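# Move the box beside the blue foam block into the tote

## Task

Locate the cardboard box that sits beside the blue foam block and set it inside the tote near the door, wholly within the tote's rim with no part overhanging. All other boxes stay on their desks. The robot must not tip over or finish leaning. The box must stay in the tote without the robot holding it.

## Robot and tools

ROBOT. A Hello Robot Stretch 4 with a single arm. It has an omni-wheel base, a vertical mast carrying a lift, an arm that telescopes straight forward from the lift, a three-joint wrist (yaw, pitch, roll) and a two-finger gripper. It is about 1.6 m tall, and the base rim reaches at most 0.23 m from the base origin.

FRAMES. Base frame: origin on the floor under the base centre, x forward, y left, z up. hand_pose is reported in this frame for a point between the open fingertips, and its printed value may be slightly off. With all wrist joints at 0 the hand axes line up with the base axes. Odometry frame: wherever the base frame was when the scene began. Heading is positive to the left (counter-clockwise), from -3.142 to 3.142.

TOOL execute_actions(actions, cameras). actions is a list holding exactly one action, or empty to just read state and images. An action may contain base, joints or both, plus optional pace and contact_limits. Alternatively it contains only end_of_arm. Motions in one action start together and may finish at different times.
- base: an object with exactly one key. Each is an offset from where the base last measured itself, not a pose. translate_m is metres straight along x, forward positive, -2 to 2. strafe_m is metres sideways, left positive, -2 to 2. rotate_rad is radians turned in place, counter-clockwise positive, -3.2 to 3.2.
- joints: an object keyed by joint name, each value an absolute target.
  - lift_m: 0 to 1.2 m.
  - arm_m: extension, 0 to 0.55 m.
  - wrist_yaw_rad: -1.134 to 4.276. 0 points forward, positive turns left, 3.14 is folded back, and above 3.4 the arm may get in the way.
  - wrist_pitch_rad: -1.117 to 4.259. 0 is level, 1.57 points down.
  - wrist_roll_rad: -1.117 to 4.259. At 0 the fingers are level; positive turns clockwise as seen from behind the gripper.
  - gripper_m: fingertip opening, -0.038 to 0.141 m. Negative values press the tips together.
  Done tolerances are about ±0.004 for lift, arm and gripper, ±0.02 for yaw and roll, and ±0.05 for pitch. A target outside a joint's range is clipped and the result says so. Any other bad value or unknown key rejects the whole call, and nothing moves.
- pace: "slow", "default", "fast" or "max". The base reaches about 0.1, 0.3, 0.4 or 0.6 m/s and 1, 2, 3 or 4 rad/s. With the lift above 0.2 the speed is reduced further, down to 0.3 m/s and 1 rad/s at 1.2.
- contact_limits: {"arm_m": x}, where x runs from 0 (gentlest) to 0.75 (firmest), default 0.5. It sets how much push stops the arm.
- end_of_arm: "enable_torque", sent on its own, revives wrist or gripper motors that shut off.
No action runs longer than 15 s. A joint or the base left out of an action may still be driving toward an earlier target. cameras is a list drawn from head_camera, head_left_camera, head_right_camera, wrist_camera and all. Omitted, null or ["all"] returns every camera; [] returns none. A useful opening move is lift_m 0.4 together with wrist_yaw_rad 0, which unfolds the wrist.

TOOL wait(seconds): 0 to 10 s with no new command; returns the usual state and images.
TOOL zoom_image(camera, region): region is [x0, y0, x1, y1] in pixels of that camera's latest full image, origin at top-left, at most 504x504.
TOOL finished_scene(scene): pass the current scene number. It ends the scene for good and reports success. The box must already rest in the tote unaided.

CAMERAS. head_camera is at the mast top looking forward and down; turn the base to aim it. head_left_camera and head_right_camera are fisheyes beside it that look more steeply down and show the base and arm. wrist_camera looks along the fingers, which appear near the bottom of its image.

RESULT LINES.
- base_status and joint_status give how each motion ended:
  - done: for the base this means the wheels turned fully, even if they slipped.
  - off_target: the motion stopped short and may still be pushing.
  - contact_stop_at_<key>: the motion hit something; the part held back may go slack.
  - limit_stop_at_<name>: a built-in limit stopped it. own_body means self-collision, and tilt means leaning past 6 degrees, which leaves the lift, arm and wheels slack.
  - time_out.
  - torque_fault: a wrist or gripper motor went limp until enable_torque.
- on_its_own lists what happened without a command; "held at" there is the target being held.
- lidar_m: 12 distances in metres from the base origin. The first sector points ahead and the rest go counter-clockwise (4th left, 7th behind, 10th right). "-" means nothing seen, or something closer than 0.25 m.
- wrist_depth_mm: a 7x7 grid from the top-left, 100 to 2000 mm.
- base_odometry: wheel-based, so slips count as travel. If turned_by_wheels and turned_by_imu differ by more than about 0.1 rad, something was hit or the wheels slipped.
- base_tilt: degrees, with forward and right positive.
- motor_effort: percent of maximum, with the peak over the last action in brackets. For wheel_0, wheel_1 and wheel_2, positive means turning right.
If a result reports a stop, the remaining calls in that reply are skipped.

GRIPPING. Command gripper_m smaller than the object's width to hold it. Going further below the width squeezes harder and pulls the object toward the wrist. Neither the reading nor done confirms a grasp. A firm squeeze shows as a clear change in gripper_m effort. If the tips catch on a surface, raise the lift.

AVOID. Do not turn or drive with more than 1 kg held and arm_m above 0.2, especially at fast paces. Avoid steady pushes or pulls, high grips and high contact limits, which can tip the robot. Avoid ramming the gripper into things, which causes torque faults. Do not drop, slam or knock over objects or the other boxes. The robot holds its last command while you think, and loose objects can occasionally get nudged.

Each tool is called as name(argument=value, ...) on one line, values as JSON.

## Session

execute_actions(actions=[{"joints":{"lift_m":0.4,"wrist_yaw_rad":0}}])

Scene clock: 2.40 s.
base_odometry: x=+0.000 y=+0.000 heading=+0.000 (m, m, rad; odometry frame)
turned_by_wheels: +0.000 (rad since the last result)
turned_by_imu: -0.001 (rad since the last result)
base_tilt: forward=-0.4 right=+0.0 (deg)
lidar_m: 0.99 1.38 2.10 0.97 0.85 0.89 0.85 0.76 0.79 0.89 0.79 0.81
base_status: not commanded
joint_positions: lift_m=+0.400 arm_m=-0.001 wrist_yaw_rad=+0.001 wrist_pitch_rad=+0.003 wrist_roll_rad=-0.019 gripper_m=+0.057
joint_status: all done
motor_effort: lift_m=+22(21) arm_m=-1(1) wrist_yaw_rad=+0(5) wrist_pitch_rad=-6(6) wrist_roll_rad=-1(1) gripper_m=-1(0) wheel_0=+0(0) wheel_1=-1(1) wheel_2=+1(0) (%)
hand_pose: x=+0.4582 y=-0.0872 z=+0.5771 quat_wxyz=(+1.000, -0.010, +0.002, +0.000) (m; base frame)
wrist_depth_mm: 1661 1921 1397 1008 768 615 535 / 1708 1921 1430 991 778 627 539 / 1661 1921 1430 1008 788 621 549 / 1661 1921 1464 1025 788 647 544 / 1708 1863 1464 1042 750 627 549 / 1661 1863 192 1008 200 615 549 / 1229 1182 1397 120 778 597 554
pictures: head_camera, head_left_camera, head_right_camera, wrist_camera
Images, in order (width x height): head_camera 420x560, head_left_camera 420x672, head_right_camera 420x672, wrist_camera 616x392.

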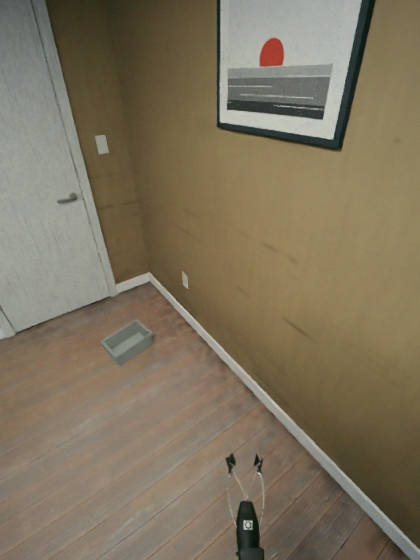

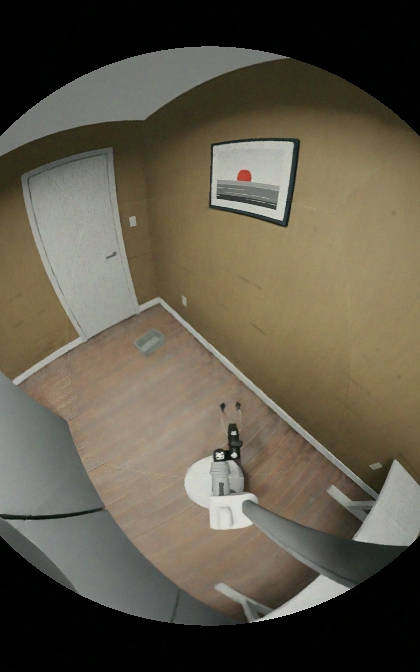

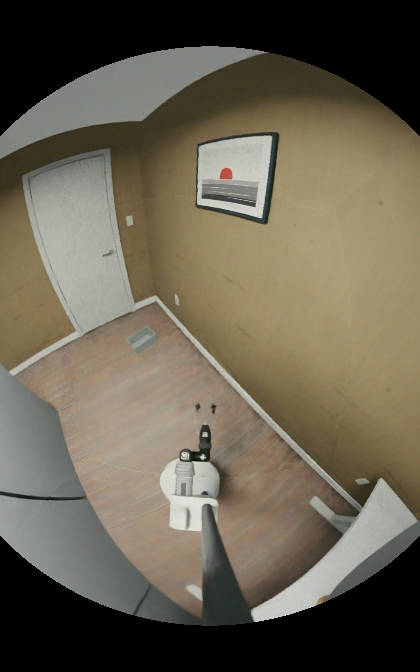

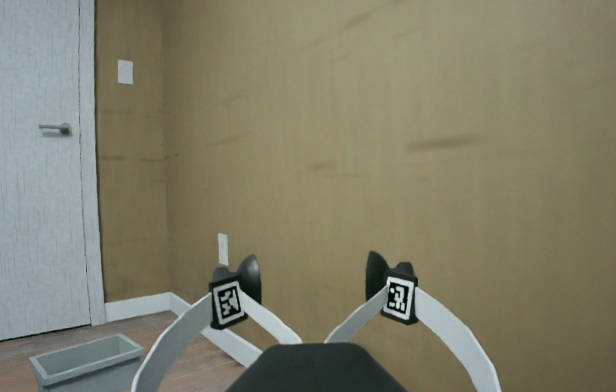

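execute_actions(actions=[{"base":{"rotate_rad":-2.6},"joints":{"lift_m":0.75}}])

Scene clock: 5.17 s.
base_odometry: x=+0.000 y=+0.000 heading=-2.600 (m, m, rad; odometry frame)
turned_by_wheels: -2.600 (rad since the last result)
turned_by_imu: -2.569 (rad since the last result)
base_tilt: forward=-0.3 right=+0.0 (deg)
lidar_m: 0.77 0.78 0.90 0.80 0.80 1.00 1.37 2.15 0.97 0.86 0.89 0.85
base_status: done
joint_positions: lift_m=+0.750 arm_m=-0.001 wrist_yaw_rad=+0.000 wrist_pitch_rad=+0.003 wrist_roll_rad=-0.019 gripper_m=+0.057
joint_status: all done
motor_effort: lift_m=+22(23) arm_m=-1(1) wrist_yaw_rad=+1(1) wrist_pitch_rad=-6(6) wrist_roll_rad=-1(1) gripper_m=-1(3) wheel_0=-1(5) wheel_1=-1(9) wheel_2=-1(7) (%)
hand_pose: x=+0.4582 y=-0.0874 z=+0.9271 quat_wxyz=(+1.000, -0.010, +0.002, +0.000) (m; base frame)
wrist_depth_mm: 1336 1336 1366 1397 1464 1336 976 / 1281 1336 1366 1430 1464 1336 991 / 1308 1366 1397 1397 1464 1336 1008 / 1308 1336 1397 1430 1464 1397 991 / 1308 1336 1366 1430 1464 1229 976 / 831 842 191 831 198 768 741 / 603 564 603 120 634 627 1008
pictures: head_camera, head_left_camera, head_right_camera, wrist_camera
Images, in order (width x height): head_camera 420x560, head_left_camera 420x672, head_right_camera 420x672, wrist_camera 616x392.

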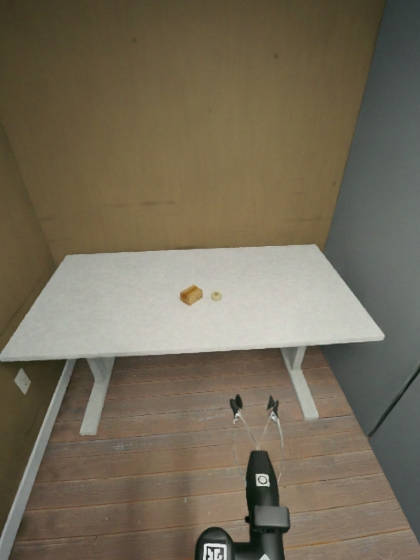

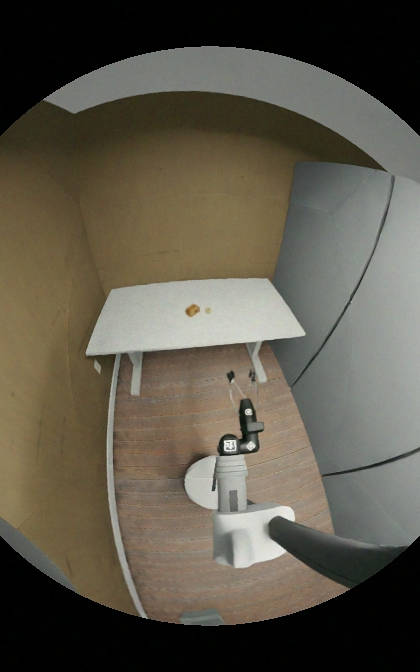

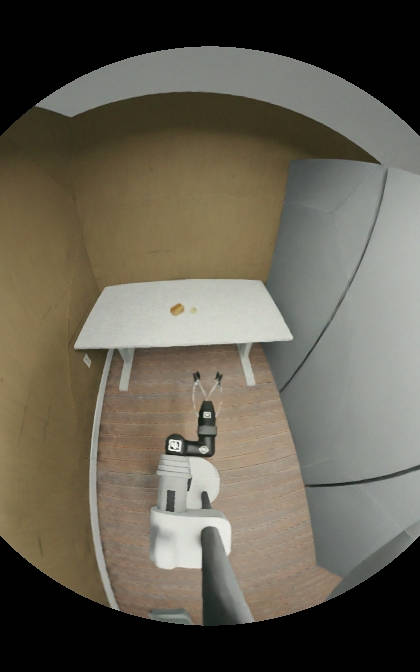

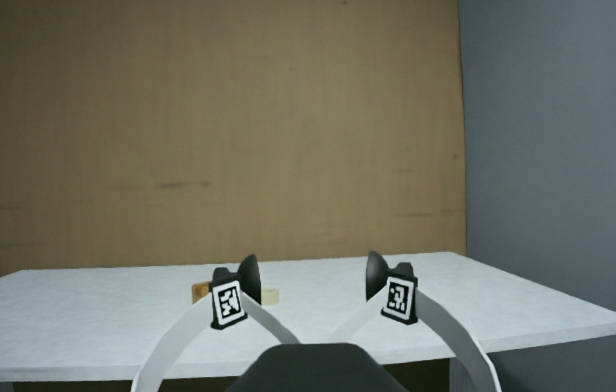

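execute_actions(actions=[{"base":{"rotate_rad":-2.75},"joints":{"lift_m":0.3}}], cameras=[])

execute_actions(actions=[{"base":{"translate_m":1.3},"pace":"fast"}], cameras=[])

execute_actions(actions=[{"base":{"rotate_rad":1.2}}])

Scene clock: 8.33 s.
base_odometry: x=+0.000 y=+0.000 heading=+0.933 (m, m, rad; odometry frame)
turned_by_wheels: -2.750 (rad since the last result)
turned_by_imu: -2.718 (rad since the last result)
base_tilt: forward=-0.3 right=+0.0 (deg)
lidar_m: 2.11 1.04 0.87 0.87 0.93 0.78 0.76 0.92 0.79 0.81 0.96 1.40
base_status: done
joint_positions: lift_m=+0.300 arm_m=-0.001 wrist_yaw_rad=+0.000 wrist_pitch_rad=+0.003 wrist_roll_rad=-0.019 gripper_m=+0.057
joint_status: all done
motor_effort: lift_m=+17(21) arm_m=-1(1) wrist_yaw_rad=+1(1) wrist_pitch_rad=-6(6) wrist_roll_rad=-1(1) gripper_m=-2(3) wheel_0=+1(8) wheel_1=+1(8) wheel_2=+2(1) (%)
hand_pose: x=+0.4582 y=-0.0874 z=+0.4775 quat_wxyz=(+1.000, -0.010, +0.002, +0.000) (m; base frame)
wrist_depth_mm: 1025 - - 1983 1863 1808 1661 / 1025 - - 1983 1921 1808 1661 / 1042 - - 1983 1863 1756 1661 / 1025 - - 1983 1921 1756 1708 / 1025 - - - 1863 1756 1661 / 1025 1756 191 1708 199 1229 1464 / 991 1098 1229 120 1205 1025 1025
pictures: none
No camera images: the call's "cameras" was empty. Leave "cameras" out to get every camera's image.

Scene clock: 12.87 s.
base_odometry: x=+0.774 y=+1.045 heading=+0.933 (m, m, rad; odometry frame)
turned_by_wheels: +0.000 (rad since the last result)
turned_by_imu: -0.007 (rad since the last result)
base_tilt: forward=-0.5 right=-0.1 (deg)
lidar_m: 0.82 1.00 1.70 0.57 0.67 1.13 2.04 1.32 1.10 0.52 0.54 0.83
base_status: done
joint_positions: lift_m=+0.300 arm_m=-0.001 wrist_yaw_rad=+0.000 wrist_pitch_rad=+0.003 wrist_roll_rad=-0.019 gripper_m=+0.057
joint_status: not commanded
motor_effort: lift_m=+17(17) arm_m=-1(1) wrist_yaw_rad=+0(1) wrist_pitch_rad=-6(6) wrist_roll_rad=+0(1) gripper_m=-3(2) wheel_0=+0(9) wheel_1=+1(7) wheel_2=-1(12) (%)
hand_pose: x=+0.4582 y=-0.0874 z=+0.4775 quat_wxyz=(+1.000, -0.010, +0.002, +0.000) (m; base frame)
wrist_depth_mm: 778 741 683 647 603 559 530 / 798 750 699 654 597 564 539 / 809 750 699 661 603 564 544 / 809 759 707 668 609 569 549 / 820 759 707 668 597 574 554 / 820 768 191 668 199 574 549 / 831 778 723 120 609 564 549
pictures: none
No camera images: the call's "cameras" was empty. Leave "cameras" out to get every camera's image.

Scene clock: 14.70 s.
base_odometry: x=+0.774 y=+1.045 heading=+2.133 (m, m, rad; odometry frame)
turned_by_wheels: +1.200 (rad since the last result)
turned_by_imu: +1.185 (rad since the last result)
base_tilt: forward=-0.4 right=+0.0 (deg)
lidar_m: 0.62 0.57 0.72 1.57 1.86 1.22 1.10 0.51 0.92 0.83 0.87 1.10
base_status: done
joint_positions: lift_m=+0.300 arm_m=-0.001 wrist_yaw_rad=+0.000 wrist_pitch_rad=+0.003 wrist_roll_rad=-0.019 gripper_m=+0.057
joint_status: not commanded
motor_effort: lift_m=+18(18) arm_m=-1(1) wrist_yaw_rad=+1(2) wrist_pitch_rad=-6(6) wrist_roll_rad=-1(0) gripper_m=-3(2) wheel_0=+0(7) wheel_1=+0(7) wheel_2=-2(5) (%)
hand_pose: x=+0.4582 y=-0.0874 z=+0.4774 quat_wxyz=(+1.000, -0.010, +0.002, +0.000) (m; base frame)
wrist_depth_mm: 347 569 - - - 1281 960 / 349 580 - - - 1308 960 / 351 574 - - - 1366 991 / 351 564 - - - 1366 991 / 353 554 - - 1983 1397 960 / 353 535 191 1708 200 1281 976 / 353 445 1255 120 1205 1025 976
pictures: head_camera, head_left_camera, head_right_camera, wrist_camera
Images, in order (width x height): head_camera 420x560, head_left_camera 420x672, head_right_camera 420x672, wrist_camera 616x392.

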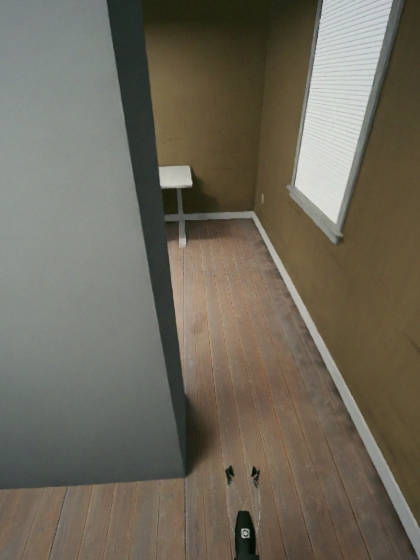

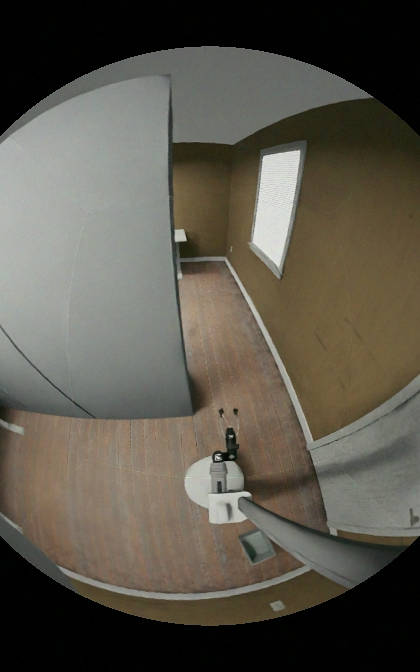

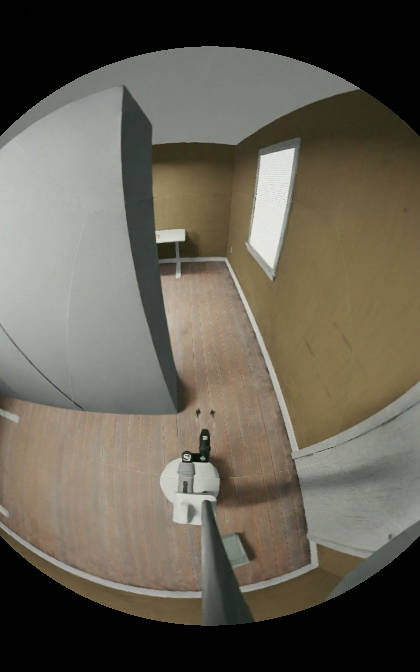

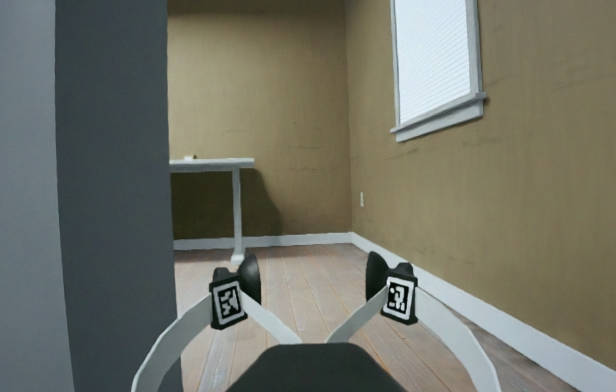

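execute_actions(actions=[{"base":{"strafe_m":-0.28}}], cameras=[])

execute_actions(actions=[{"base":{"translate_m":1.5},"pace":"fast"}], cameras=[])

execute_actions(actions=[{"base":{"rotate_rad":0.9},"joints":{"lift_m":0.75}}])

Scene clock: 17.30 s.
base_odometry: x=+1.011 y=+1.194 heading=+2.133 (m, m, rad; odometry frame)
turned_by_wheels: +0.000 (rad since the last result)
turned_by_imu: -0.001 (rad since the last result)
base_tilt: forward=-0.4 right=+0.0 (deg)
lidar_m: 1.51 0.71 0.80 1.64 1.83 1.21 0.49 0.95 0.61 0.54 0.53 0.74
base_status: done
joint_positions: lift_m=+0.300 arm_m=-0.001 wrist_yaw_rad=+0.000 wrist_pitch_rad=+0.003 wrist_roll_rad=-0.019 gripper_m=+0.057
joint_status: not commanded
motor_effort: lift_m=+18(18) arm_m=-1(1) wrist_yaw_rad=+3(1) wrist_pitch_rad=-6(6) wrist_roll_rad=-1(1) gripper_m=+1(2) wheel_0=-1(9) wheel_1=+1(8) wheel_2=-1(4) (%)
hand_pose: x=+0.4582 y=-0.0874 z=+0.4774 quat_wxyz=(+1.000, -0.010, +0.002, +0.000) (m; base frame)
wrist_depth_mm: - - - - 1308 820 615 / - - - - 1336 842 621 / - - - - 1430 842 627 / - - - - 1499 854 627 / - - - - 1281 854 647 / 820 1708 191 1661 199 809 640 / 820 1138 1229 120 1118 750 634
pictures: none
No camera images: the call's "cameras" was empty. Leave "cameras" out to get every camera's image.

Scene clock: 22.33 s.
base_odometry: x=+0.211 y=+2.463 heading=+2.133 (m, m, rad; odometry frame)
turned_by_wheels: +0.000 (rad since the last result)
turned_by_imu: -0.008 (rad since the last result)
base_tilt: forward=-0.4 right=-0.1 (deg)
lidar_m: 0.93 1.43 1.74 2.53 0.68 0.69 2.59 0.65 0.41 0.34 0.33 0.45
base_status: done
joint_positions: lift_m=+0.300 arm_m=-0.001 wrist_yaw_rad=+0.000 wrist_pitch_rad=+0.003 wrist_roll_rad=-0.019 gripper_m=+0.057
joint_status: not commanded
motor_effort: lift_m=+18(18) arm_m=-1(1) wrist_yaw_rad=-2(2) wrist_pitch_rad=-6(6) wrist_roll_rad=-1(1) gripper_m=-3(3) wheel_0=-1(9) wheel_1=+1(6) wheel_2=+1(13) (%)
hand_pose: x=+0.4582 y=-0.0874 z=+0.4774 quat_wxyz=(+1.000, -0.010, +0.002, +0.000) (m; base frame)
wrist_depth_mm: 1808 1808 1921 1863 741 469 355 / 1808 1921 1983 1983 788 477 353 / 1464 1921 1983 1983 809 484 362 / 1863 1983 1921 1921 820 484 359 / 1863 1863 1921 - 707 492 362 / 1618 1537 192 1618 199 462 364 / 1138 1118 1229 120 768 424 373
pictures: none
No camera images: the call's "cameras" was empty. Leave "cameras" out to get every camera's image.

Scene clock: 25.10 s.
base_odometry: x=+0.211 y=+2.463 heading=+3.033 (m, m, rad; odometry frame)
turned_by_wheels: +0.900 (rad since the last result)
turned_by_imu: +0.888 (rad since the last result)
base_tilt: forward=-0.4 right=+0.1 (deg)
lidar_m: 1.56 2.57 0.83 0.66 1.99 0.84 0.45 0.36 0.36 0.38 0.65 1.45
base_status: done
joint_positions: lift_m=+0.750 arm_m=-0.001 wrist_yaw_rad=+0.000 wrist_pitch_rad=+0.003 wrist_roll_rad=-0.019 gripper_m=+0.057
joint_status: all done
motor_effort: lift_m=+22(25) arm_m=-1(1) wrist_yaw_rad=-1(1) wrist_pitch_rad=-6(6) wrist_roll_rad=+0(1) gripper_m=-1(3) wheel_0=-1(2) wheel_1=+0(7) wheel_2=-2(7) (%)
hand_pose: x=+0.4582 y=-0.0874 z=+0.9271 quat_wxyz=(+1.000, -0.010, +0.002, +0.000) (m; base frame)
wrist_depth_mm: - - - - - 1921 1661 / - - - - - 1808 1618 / - - - - - 1921 1576 / - - - - - 1921 1708 / - - - - 1499 1618 1618 / - - 191 - 199 1863 1708 / - - - 120 - 1464 1661
pictures: head_camera, head_left_camera, head_right_camera, wrist_camera
Images, in order (width x height): head_camera 420x560, head_left_camera 420x672, head_right_camera 420x672, wrist_camera 616x392.

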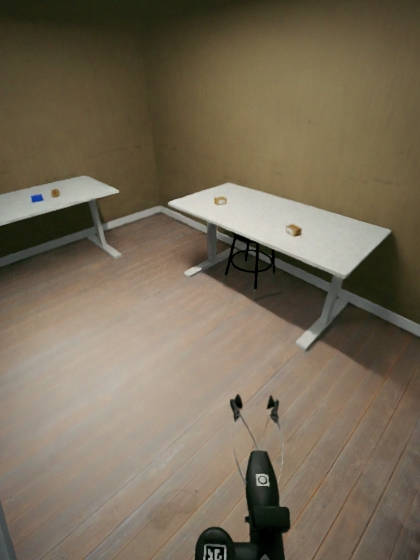

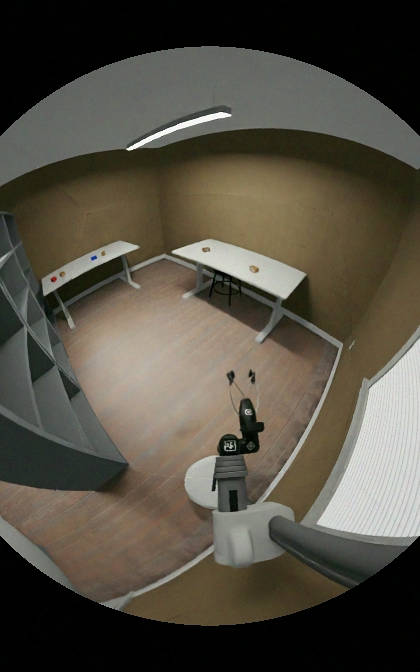

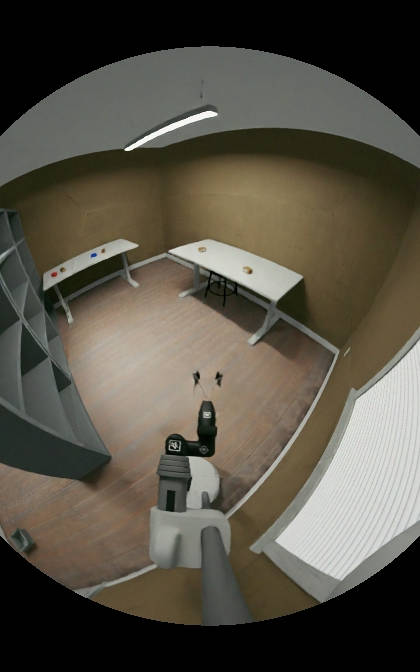

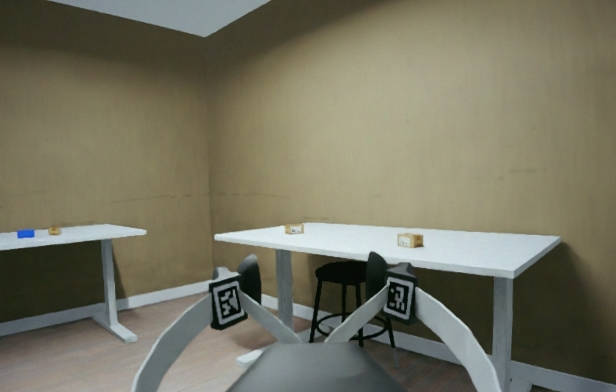

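execute_actions(actions=[{"base":{"rotate_rad":0.55}}], cameras=[])

execute_actions(actions=[{"base":{"translate_m":2},"joints":{"gripper_m":0.14,"wrist_pitch_rad":0.4},"pace":"fast"}], cameras=["head_camera","wrist_camera"])

Scene clock: 26.77 s.
base_odometry: x=+0.211 y=+2.463 heading=-2.700 (m, m, rad; odometry frame)
turned_by_wheels: +0.550 (rad since the last result)
turned_by_imu: +0.543 (rad since the last result)
base_tilt: forward=-0.4 right=-0.1 (deg)
lidar_m: 2.54 0.79 0.65 1.95 0.77 0.44 0.36 0.33 0.37 0.74 1.45 1.62
base_status: done
joint_positions: lift_m=+0.750 arm_m=-0.001 wrist_yaw_rad=+0.000 wrist_pitch_rad=+0.003 wrist_roll_rad=-0.019 gripper_m=+0.057
joint_status: not commanded
motor_effort: lift_m=+22(22) arm_m=-1(1) wrist_yaw_rad=-1(2) wrist_pitch_rad=-6(6) wrist_roll_rad=+0(1) gripper_m=+0(4) wheel_0=+0(3) wheel_1=-2(6) wheel_2=+0(11) (%)
hand_pose: x=+0.4582 y=-0.0874 z=+0.9271 quat_wxyz=(+1.000, -0.010, +0.002, +0.000) (m; base frame)
wrist_depth_mm: 1983 - - - - - - / 1499 - - - - - - / 1921 - - - - - - / 1983 - - - - - - / 1921 - - - - - 1863 / 1336 - 191 - 199 - - / 1205 1863 - 120 - 1921 1921
pictures: none
No camera images: the call's "cameras" was empty. Leave "cameras" out to get every camera's image.

Scene clock: 33.17 s.
base_odometry: x=-1.598 y=+1.609 heading=-2.701 (m, m, rad; odometry frame)
turned_by_wheels: +0.000 (rad since the last result)
turned_by_imu: -0.011 (rad since the last result)
base_tilt: forward=-0.4 right=-0.1 (deg)
lidar_m: 0.61 0.60 0.70 0.90 0.88 1.05 2.32 2.30 0.99 0.81 0.82 0.73
base_status: done
joint_positions: lift_m=+0.750 arm_m=-0.001 wrist_yaw_rad=+0.000 wrist_pitch_rad=+0.402 wrist_roll_rad=-0.019 gripper_m=+0.140
joint_status: all done
motor_effort: lift_m=+21(21) arm_m=-1(1) wrist_yaw_rad=-1(1) wrist_pitch_rad=-4(3) wrist_roll_rad=-1(1) gripper_m=+2(0) wheel_0=-2(6) wheel_1=-1(6) wheel_2=+0(13) (%)
hand_pose: x=+0.4353 y=-0.0874 z=+0.8153 quat_wxyz=(+0.980, -0.010, +0.199, +0.002) (m; base frame)
wrist_depth_mm: 976 1042 1098 1160 1229 1336 1397 / 1025 1078 1182 1229 1308 1366 1537 / 931 878 788 820 820 878 1576 / 591 585 580 569 564 585 1576 / 445 445 484 1499 1576 1618 1661 / 1308 1336 1308 1366 1138 1255 1397 / 1182 1182 1229 120 1160 1160 1138
pictures: head_camera, wrist_camera
Images, in order (width x height): head_camera 420x560, wrist_camera 616x392.

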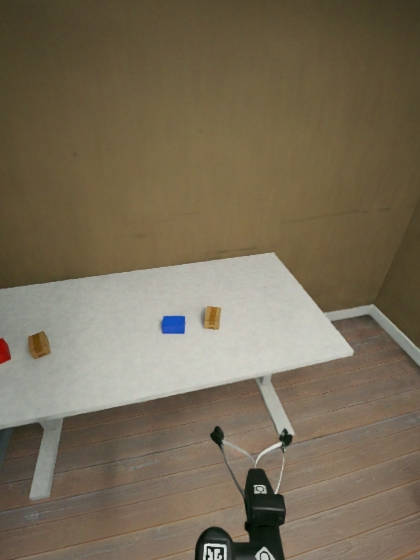

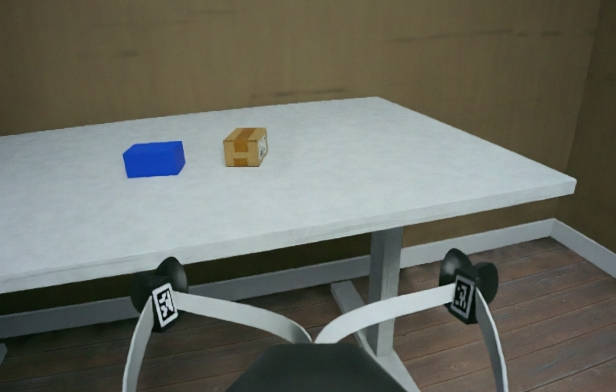

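execute_actions(actions=[{"base":{"strafe_m":0.11},"joints":{"gripper_m":0.11,"arm_m":0.35,"lift_m":0.71}}], cameras=["head_camera","wrist_camera"])

Scene clock: 35.63 s.
base_odometry: x=-1.551 y=+1.509 heading=-2.701 (m, m, rad; odometry frame)
turned_by_wheels: +0.000 (rad since the last result)
turned_by_imu: +0.000 (rad since the last result)
base_tilt: forward=-0.3 right=-0.1 (deg)
lidar_m: 0.57 0.57 0.66 0.78 0.79 0.94 2.38 2.33 1.13 0.92 1.76 0.71
base_status: done
joint_positions: lift_m=+0.710 arm_m=+0.349 wrist_yaw_rad=+0.000 wrist_pitch_rad=+0.402 wrist_roll_rad=-0.019 gripper_m=+0.110
joint_status: all done
motor_effort: lift_m=+17(20) arm_m=+6(8) wrist_yaw_rad=+1(1) wrist_pitch_rad=-5(5) wrist_roll_rad=-1(1) gripper_m=+0(1) wheel_0=+0(8) wheel_1=-2(8) wheel_2=-1(1) (%)
hand_pose: x=+0.7855 y=-0.0874 z=+0.7756 quat_wxyz=(+0.980, -0.010, +0.200, +0.002) (m; base frame)
wrist_depth_mm: 683 723 768 831 854 904 960 / 715 750 809 842 904 946 1042 / 741 723 699 676 661 647 1078 / 492 480 473 364 452 449 442 / 327 307 357 338 347 342 336 / 286 287 200 285 258 260 270 / 246 236 246 122 240 229 228
pictures: head_camera, wrist_camera
Images, in order (width x height): head_camera 420x560, wrist_camera 616x392.

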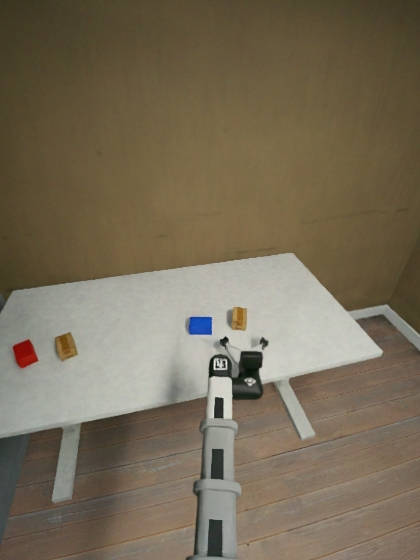

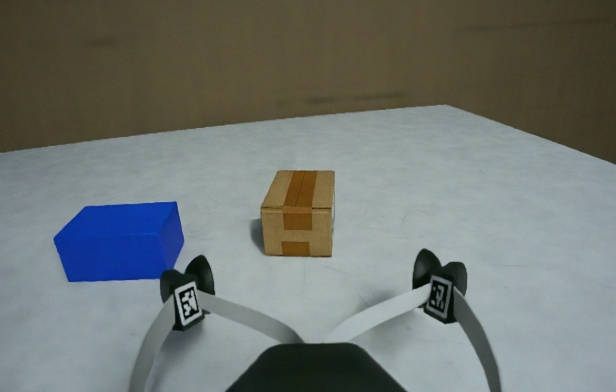

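execute_actions(actions=[{"base":{"strafe_m":0.01},"joints":{"arm_m":0.5,"lift_m":0.682}}], cameras=["wrist_camera"])

execute_actions(actions=[{"joints":{"gripper_m":0.01}}], cameras=[])

execute_actions(actions=[{"joints":{"lift_m":0.76}}], cameras=[])

execute_actions(actions=[{"base":{"translate_m":-1.9},"joints":{"arm_m":0},"pace":"fast"}], cameras=["wrist_camera"])

execute_actions(actions=[{"base":{"rotate_rad":1.85},"joints":{"lift_m":0.4,"wrist_pitch_rad":1.2}}], cameras=["head_camera"])

Scene clock: 37.70 s.
base_odometry: x=-1.546 y=+1.500 heading=-2.701 (m, m, rad; odometry frame)
turned_by_wheels: +0.000 (rad since the last result)
turned_by_imu: -0.001 (rad since the last result)
base_tilt: forward=-0.3 right=+0.1 (deg)
lidar_m: 0.56 0.57 0.64 0.77 0.77 0.92 2.37 2.36 1.15 0.94 1.73 0.68
base_status: done
joint_positions: lift_m=+0.682 arm_m=+0.499 wrist_yaw_rad=+0.000 wrist_pitch_rad=+0.402 wrist_roll_rad=-0.019 gripper_m=+0.110
joint_status: all done
motor_effort: lift_m=+17(17) arm_m=+5(5) wrist_yaw_rad=+1(1) wrist_pitch_rad=-5(5) wrist_roll_rad=-1(1) gripper_m=-1(0) wheel_0=+0(8) wheel_1=-1(7) wheel_2=+0(1) (%)
hand_pose: x=+0.9355 y=-0.0874 z=+0.7476 quat_wxyz=(+0.980, -0.009, +0.200, +0.002) (m; base frame)
wrist_depth_mm: 564 591 627 668 707 750 809 / 591 621 661 707 750 798 842 / 603 627 597 580 564 554 554 / 421 413 402 394 389 382 375 / 310 307 306 209 286 293 287 / 180 220 190 176 213 222 231 / 158 196 203 122 204 194 198
pictures: wrist_camera
Images, in order (width x height): wrist_camera 616x392.

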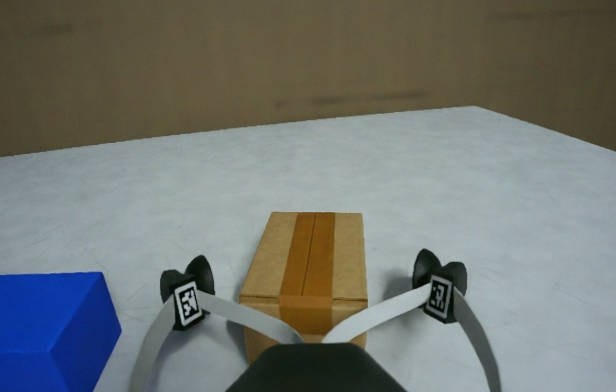

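Scene clock: 39.53 s.
base_odometry: x=-1.546 y=+1.500 heading=-2.701 (m, m, rad; odometry frame)
turned_by_wheels: +0.000 (rad since the last result)
turned_by_imu: +0.000 (rad since the last result)
base_tilt: forward=-0.5 right=+0.0 (deg)
lidar_m: 0.58 0.58 0.68 0.76 0.79 0.92 2.37 2.34 1.16 0.92 1.75 0.67
base_status: not commanded
joint_positions: lift_m=+0.682 arm_m=+0.499 wrist_yaw_rad=+0.000 wrist_pitch_rad=+0.402 wrist_roll_rad=-0.019 gripper_m=+0.010
joint_status: all done
motor_effort: lift_m=+17(17) arm_m=+5(5) wrist_yaw_rad=+1(2) wrist_pitch_rad=-7(7) wrist_roll_rad=-1(1) gripper_m=-21(20) wheel_0=+0(1) wheel_1=+0(0) wheel_2=+0(0) (%)
hand_pose: x=+0.9354 y=-0.0874 z=+0.7474 quat_wxyz=(+0.980, -0.009, +0.200, +0.002) (m; base frame)
wrist_depth_mm: 564 591 634 668 707 750 798 / 597 627 654 707 759 798 854 / 615 621 597 574 559 559 549 / 415 410 404 397 387 382 375 / 310 307 303 200 293 290 286 / 180 211 179 165 177 224 229 / 159 191 203 136 198 195 198
pictures: none
No camera images: the call's "cameras" was empty. Leave "cameras" out to get every camera's image.

Scene clock: 40.83 s.
base_odometry: x=-1.546 y=+1.500 heading=-2.701 (m, m, rad; odometry frame)
turned_by_wheels: +0.000 (rad since the last result)
turned_by_imu: +0.000 (rad since the last result)
base_tilt: forward=-0.3 right=-0.2 (deg)
lidar_m: 0.57 0.56 0.67 0.79 0.76 0.93 2.36 2.33 1.13 0.94 1.76 0.67
base_status: not commanded
joint_positions: lift_m=+0.760 arm_m=+0.499 wrist_yaw_rad=+0.000 wrist_pitch_rad=+0.403 wrist_roll_rad=-0.019 gripper_m=+0.010
joint_status: all done
motor_effort: lift_m=+22(22) arm_m=+5(5) wrist_yaw_rad=+2(2) wrist_pitch_rad=-7(7) wrist_roll_rad=-1(1) gripper_m=-20(19) wheel_0=+0(1) wheel_1=+0(0) wheel_2=+0(0) (%)
hand_pose: x=+0.9354 y=-0.0874 z=+0.8250 quat_wxyz=(+0.980, -0.009, +0.200, +0.002) (m; base frame)
wrist_depth_mm: 569 591 634 668 707 750 788 / 591 627 654 707 750 798 831 / 627 668 707 741 788 831 904 / 615 603 591 585 574 564 554 / 455 449 449 200 433 427 418 / 362 362 179 165 178 327 338 / 307 287 298 136 291 286 285
pictures: none
No camera images: the call's "cameras" was empty. Leave "cameras" out to get every camera's image.

Scene clock: 46.97 s.
base_odometry: x=+0.172 y=+2.310 heading=-2.701 (m, m, rad; odometry frame)
turned_by_wheels: +0.000 (rad since the last result)
turned_by_imu: +0.007 (rad since the last result)
base_tilt: forward=-0.4 right=+0.0 (deg)
lidar_m: 2.38 0.61 0.51 0.86 1.05 0.58 0.49 0.47 0.58 1.04 1.49 1.70
base_status: done
joint_positions: lift_m=+0.760 arm_m=+0.001 wrist_yaw_rad=+0.000 wrist_pitch_rad=+0.403 wrist_roll_rad=-0.019 gripper_m=+0.010
joint_status: all done
motor_effort: lift_m=+22(22) arm_m=-5(6) wrist_yaw_rad=+0(1) wrist_pitch_rad=-8(9) wrist_roll_rad=-1(1) gripper_m=-21(20) wheel_0=+0(7) wheel_1=+0(6) wheel_2=-1(12) (%)
hand_pose: x=+0.4372 y=-0.0875 z=+0.8249 quat_wxyz=(+0.980, -0.009, +0.200, +0.002) (m; base frame)
wrist_depth_mm: 1661 - - - - - - / 1756 - - - - - 1863 / 1078 - - - - - - / 1042 - - - - - - / 1118 1808 1863 200 1756 1708 1661 / 1160 1397 179 165 177 1366 1397 / 1138 1160 1182 136 1182 1160 1160
pictures: wrist_camera
Images, in order (width x height): wrist_camera 616x392.

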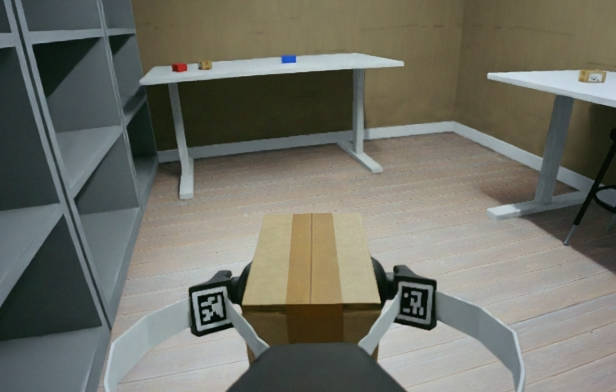

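Scene clock: 49.43 s.
base_odometry: x=+0.172 y=+2.311 heading=-0.851 (m, m, rad; odometry frame)
turned_by_wheels: +1.850 (rad since the last result)
turned_by_imu: +1.827 (rad since the last result)
base_tilt: forward=-0.4 right=+0.1 (deg)
lidar_m: 1.79 0.72 0.51 0.48 0.49 0.70 1.54 1.55 2.12 1.12 0.51 0.61
base_status: done
joint_positions: lift_m=+0.400 arm_m=+0.001 wrist_yaw_rad=+0.000 wrist_pitch_rad=+1.201 wrist_roll_rad=-0.019 gripper_m=+0.010
joint_status: all done
motor_effort: lift_m=+17(19) arm_m=-5(5) wrist_yaw_rad=+2(1) wrist_pitch_rad=-3(7) wrist_roll_rad=-1(0) gripper_m=-21(19) wheel_0=+1(5) wheel_1=-1(6) wheel_2=-1(9) (%)
hand_pose: x=+0.2761 y=-0.0874 z=+0.3094 quat_wxyz=(+0.825, -0.008, +0.565, +0.005) (m; base frame)
wrist_depth_mm: 691 691 683 683 676 661 554 / 661 654 647 640 647 634 559 / 609 609 609 603 603 597 559 / 580 580 580 574 569 559 544 / 549 554 549 200 544 539 530 / 525 530 179 165 178 508 512 / 504 492 500 136 496 484 488
pictures: head_camera
Images, in order (width x height): head_camera 420x560.

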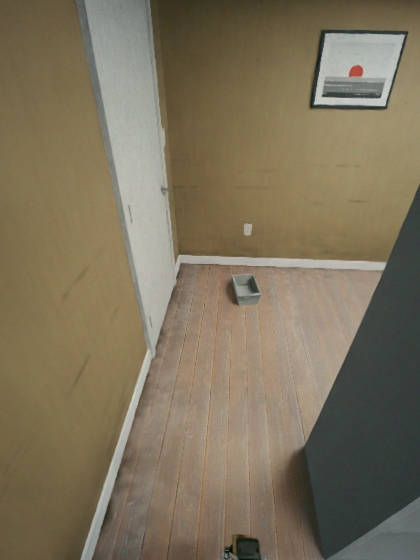

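execute_actions(actions=[{"base":{"rotate_rad":-0.11}}], cameras=[])

execute_actions(actions=[{"base":{"translate_m":1.45},"joints":{"arm_m":0.15},"pace":"fast"}], cameras=["head_camera","wrist_camera"])

Scene clock: 50.43 s.
base_odometry: x=+0.172 y=+2.310 heading=-0.961 (m, m, rad; odometry frame)
turned_by_wheels: -0.110 (rad since the last result)
turned_by_imu: -0.109 (rad since the last result)
base_tilt: forward=-0.4 right=+0.0 (deg)
lidar_m: 1.85 0.81 0.54 0.49 0.49 0.62 1.60 1.51 1.96 1.79 0.53 0.56
base_status: done
joint_positions: lift_m=+0.400 arm_m=+0.001 wrist_yaw_rad=+0.000 wrist_pitch_rad=+1.201 wrist_roll_rad=-0.019 gripper_m=+0.010
joint_status: not commanded
motor_effort: lift_m=+17(17) arm_m=-5(5) wrist_yaw_rad=+1(3) wrist_pitch_rad=-2(3) wrist_roll_rad=-1(1) gripper_m=-20(22) wheel_0=-2(2) wheel_1=+1(4) wheel_2=+3(7) (%)
hand_pose: x=+0.2761 y=-0.0874 z=+0.3094 quat_wxyz=(+0.825, -0.008, +0.565, +0.005) (m; base frame)
wrist_depth_mm: 691 707 691 676 668 621 445 / 661 647 647 640 627 615 469 / 615 615 615 603 603 591 469 / 585 580 580 569 574 569 488 / 554 549 549 200 549 544 530 / 530 525 178 165 177 508 508 / 504 496 496 136 496 492 488
pictures: none
No camera images: the call's "cameras" was empty. Leave "cameras" out to get every camera's image.

Scene clock: 55.33 s.
base_odometry: x=+1.003 y=+1.122 heading=-0.961 (m, m, rad; odometry frame)
turned_by_wheels: +0.000 (rad since the last result)
turned_by_imu: -0.008 (rad since the last result)
base_tilt: forward=-0.4 right=-0.1 (deg)
lidar_m: 0.41 1.02 0.65 0.61 0.61 0.85 1.89 0.70 0.88 1.99 1.65 1.09
base_status: done
joint_positions: lift_m=+0.400 arm_m=+0.149 wrist_yaw_rad=+0.000 wrist_pitch_rad=+1.201 wrist_roll_rad=-0.019 gripper_m=+0.010
joint_status: all done
motor_effort: lift_m=+18(18) arm_m=+5(4) wrist_yaw_rad=-2(2) wrist_pitch_rad=-3(4) wrist_roll_rad=-1(1) gripper_m=-20(22) wheel_0=+0(5) wheel_1=+0(7) wheel_2=+1(13) (%)
hand_pose: x=+0.4242 y=-0.0874 z=+0.3094 quat_wxyz=(+0.825, -0.008, +0.565, +0.005) (m; base frame)
wrist_depth_mm: 691 683 691 683 676 668 668 / 654 654 535 634 634 640 634 / 621 580 585 603 603 597 591 / 580 564 569 564 569 569 564 / 549 535 549 200 539 539 539 / 525 521 179 165 178 512 512 / 508 492 496 136 488 488 488
pictures: head_camera, wrist_camera
Images, in order (width x height): head_camera 420x560, wrist_camera 616x392.

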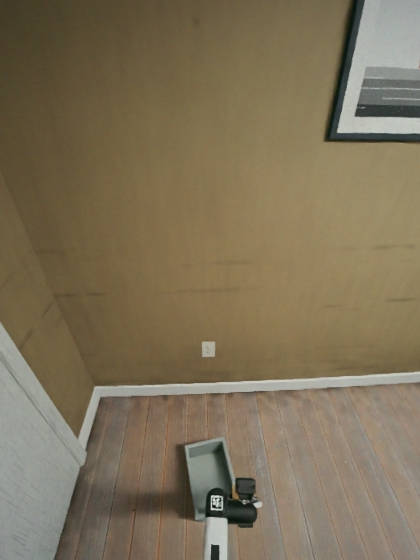

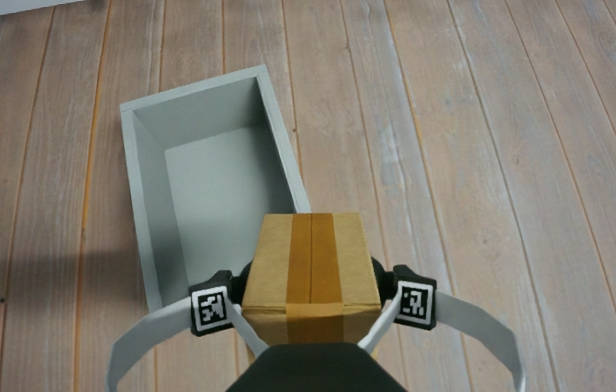

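execute_actions(actions=[{"base":{"strafe_m":0.105},"joints":{"arm_m":0.3}}], cameras=[])

execute_actions(actions=[{"joints":{"lift_m":0.16}}], cameras=["wrist_camera"])

execute_actions(actions=[{"joints":{"gripper_m":0.08}}], cameras=[])

execute_actions(actions=[{"joints":{"lift_m":0.35}}], cameras=["wrist_camera"])

Scene clock: 57.30 s.
base_odometry: x=+1.089 y=+1.182 heading=-0.961 (m, m, rad; odometry frame)
turned_by_wheels: +0.000 (rad since the last result)
turned_by_imu: +0.000 (rad since the last result)
base_tilt: forward=-0.3 right=+0.0 (deg)
lidar_m: 0.43 0.80 0.55 0.48 0.51 0.71 1.63 0.80 0.92 2.01 1.64 0.44
base_status: done
joint_positions: lift_m=+0.400 arm_m=+0.299 wrist_yaw_rad=+0.000 wrist_pitch_rad=+1.201 wrist_roll_rad=-0.019 gripper_m=+0.010
joint_status: all done
motor_effort: lift_m=+18(18) arm_m=+5(10) wrist_yaw_rad=+0(1) wrist_pitch_rad=-3(3) wrist_roll_rad=-1(0) gripper_m=-19(21) wheel_0=+1(7) wheel_1=+0(9) wheel_2=+0(2) (%)
hand_pose: x=+0.5742 y=-0.0874 z=+0.3094 quat_wxyz=(+0.825, -0.008, +0.565, +0.005) (m; base frame)
wrist_depth_mm: 609 627 654 661 668 654 668 / 654 647 640 640 634 634 634 / 615 615 609 609 591 597 597 / 580 580 580 455 569 574 559 / 554 554 512 200 535 535 535 / 530 525 179 165 177 504 512 / 504 492 492 136 418 488 488
pictures: none
No camera images: the call's "cameras" was empty. Leave "cameras" out to get every camera's image.

Scene clock: 59.37 s.
base_odometry: x=+1.089 y=+1.182 heading=-0.961 (m, m, rad; odometry frame)
turned_by_wheels: +0.000 (rad since the last result)
turned_by_imu: +0.000 (rad since the last result)
base_tilt: forward=-0.3 right=-0.1 (deg)
lidar_m: 0.65 0.82 0.54 0.49 0.52 0.68 1.62 0.78 0.91 2.01 1.62 0.42
base_status: not commanded
joint_positions: lift_m=+0.160 arm_m=+0.299 wrist_yaw_rad=+0.000 wrist_pitch_rad=+1.201 wrist_roll_rad=-0.019 gripper_m=+0.010
joint_status: all done
motor_effort: lift_m=+17(17) arm_m=+5(5) wrist_yaw_rad=+0(1) wrist_pitch_rad=-3(3) wrist_roll_rad=+0(1) gripper_m=-22(20) wheel_0=+1(1) wheel_1=+0(0) wheel_2=+0(0) (%)
hand_pose: x=+0.5742 y=-0.0874 z=+0.0694 quat_wxyz=(+0.825, -0.008, +0.565, +0.005) (m; base frame)
wrist_depth_mm: 382 379 373 225 300 370 364 / 362 218 231 256 231 347 349 / 330 244 290 324 232 332 330 / 314 245 315 312 257 310 314 / 301 220 298 200 244 190 294 / 286 178 179 165 177 169 282 / 276 166 272 136 270 192 214
pictures: wrist_camera
Images, in order (width x height): wrist_camera 616x392.

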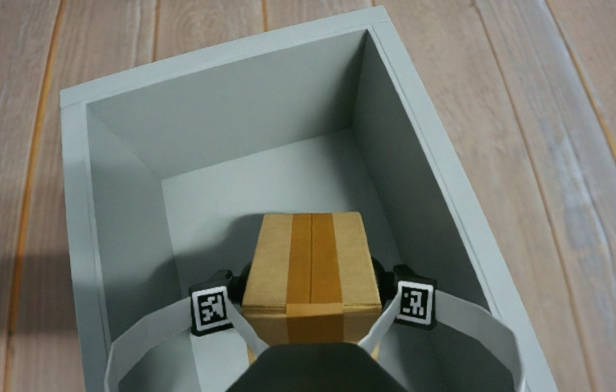

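Scene clock: 60.87 s.
base_odometry: x=+1.089 y=+1.182 heading=-0.961 (m, m, rad; odometry frame)
turned_by_wheels: +0.000 (rad since the last result)
turned_by_imu: +0.000 (rad since the last result)
base_tilt: forward=-0.4 right=-0.1 (deg)
lidar_m: 0.59 0.81 0.55 0.49 0.51 0.72 1.62 0.79 0.92 1.99 1.63 0.43
base_status: not commanded
joint_positions: lift_m=+0.160 arm_m=+0.299 wrist_yaw_rad=+0.000 wrist_pitch_rad=+1.201 wrist_roll_rad=-0.019 gripper_m=+0.080
joint_status: all done
motor_effort: lift_m=+17(17) arm_m=+5(5) wrist_yaw_rad=+1(1) wrist_pitch_rad=-3(3) wrist_roll_rad=-1(1) gripper_m=-1(21) wheel_0=+1(1) wheel_1=+0(0) wheel_2=+0(0) (%)
hand_pose: x=+0.5742 y=-0.0874 z=+0.0694 quat_wxyz=(+0.825, -0.008, +0.565, +0.005) (m; base frame)
wrist_depth_mm: 382 379 377 223 301 368 368 / 364 218 229 257 235 349 349 / 332 244 290 322 231 330 329 / 317 245 317 312 264 309 310 / 301 220 298 296 271 190 296 / 286 191 197 235 197 171 281 / 276 165 273 120 268 164 213
pictures: none
No camera images: the call's "cameras" was empty. Leave "cameras" out to get every camera's image.

Scene clock: 62.73 s.
base_odometry: x=+1.089 y=+1.182 heading=-0.961 (m, m, rad; odometry frame)
turned_by_wheels: +0.000 (rad since the last result)
turned_by_imu: +0.000 (rad since the last result)
base_tilt: forward=-0.3 right=+0.0 (deg)
lidar_m: 0.50 0.80 0.54 0.48 0.50 0.71 1.64 0.78 0.87 2.00 1.64 0.44
base_status: not commanded
joint_positions: lift_m=+0.350 arm_m=+0.299 wrist_yaw_rad=+0.000 wrist_pitch_rad=+1.201 wrist_roll_rad=-0.019 gripper_m=+0.080
joint_status: all done
motor_effort: lift_m=+22(21) arm_m=+5(5) wrist_yaw_rad=+1(1) wrist_pitch_rad=-3(3) wrist_roll_rad=-1(1) gripper_m=+1(0) wheel_0=+1(1) wheel_1=+0(0) wheel_2=+0(0) (%)
hand_pose: x=+0.5742 y=-0.0874 z=+0.2590 quat_wxyz=(+0.825, -0.008, +0.565, +0.005) (m; base frame)
wrist_depth_mm: 603 615 615 609 621 609 615 / 591 591 580 580 580 574 580 / 559 549 549 554 544 544 544 / 530 530 415 462 512 517 508 / 500 500 484 492 421 488 480 / 477 473 197 421 198 466 462 / 455 445 445 120 402 442 439
pictures: wrist_camera
Images, in order (width x height): wrist_camera 616x392.

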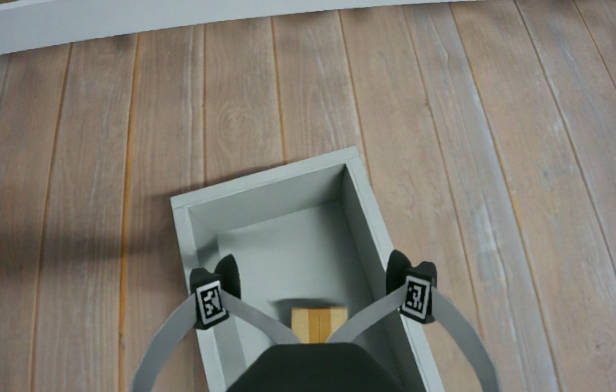

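finished_scene(scene=1)

The scene is finished: the task was done.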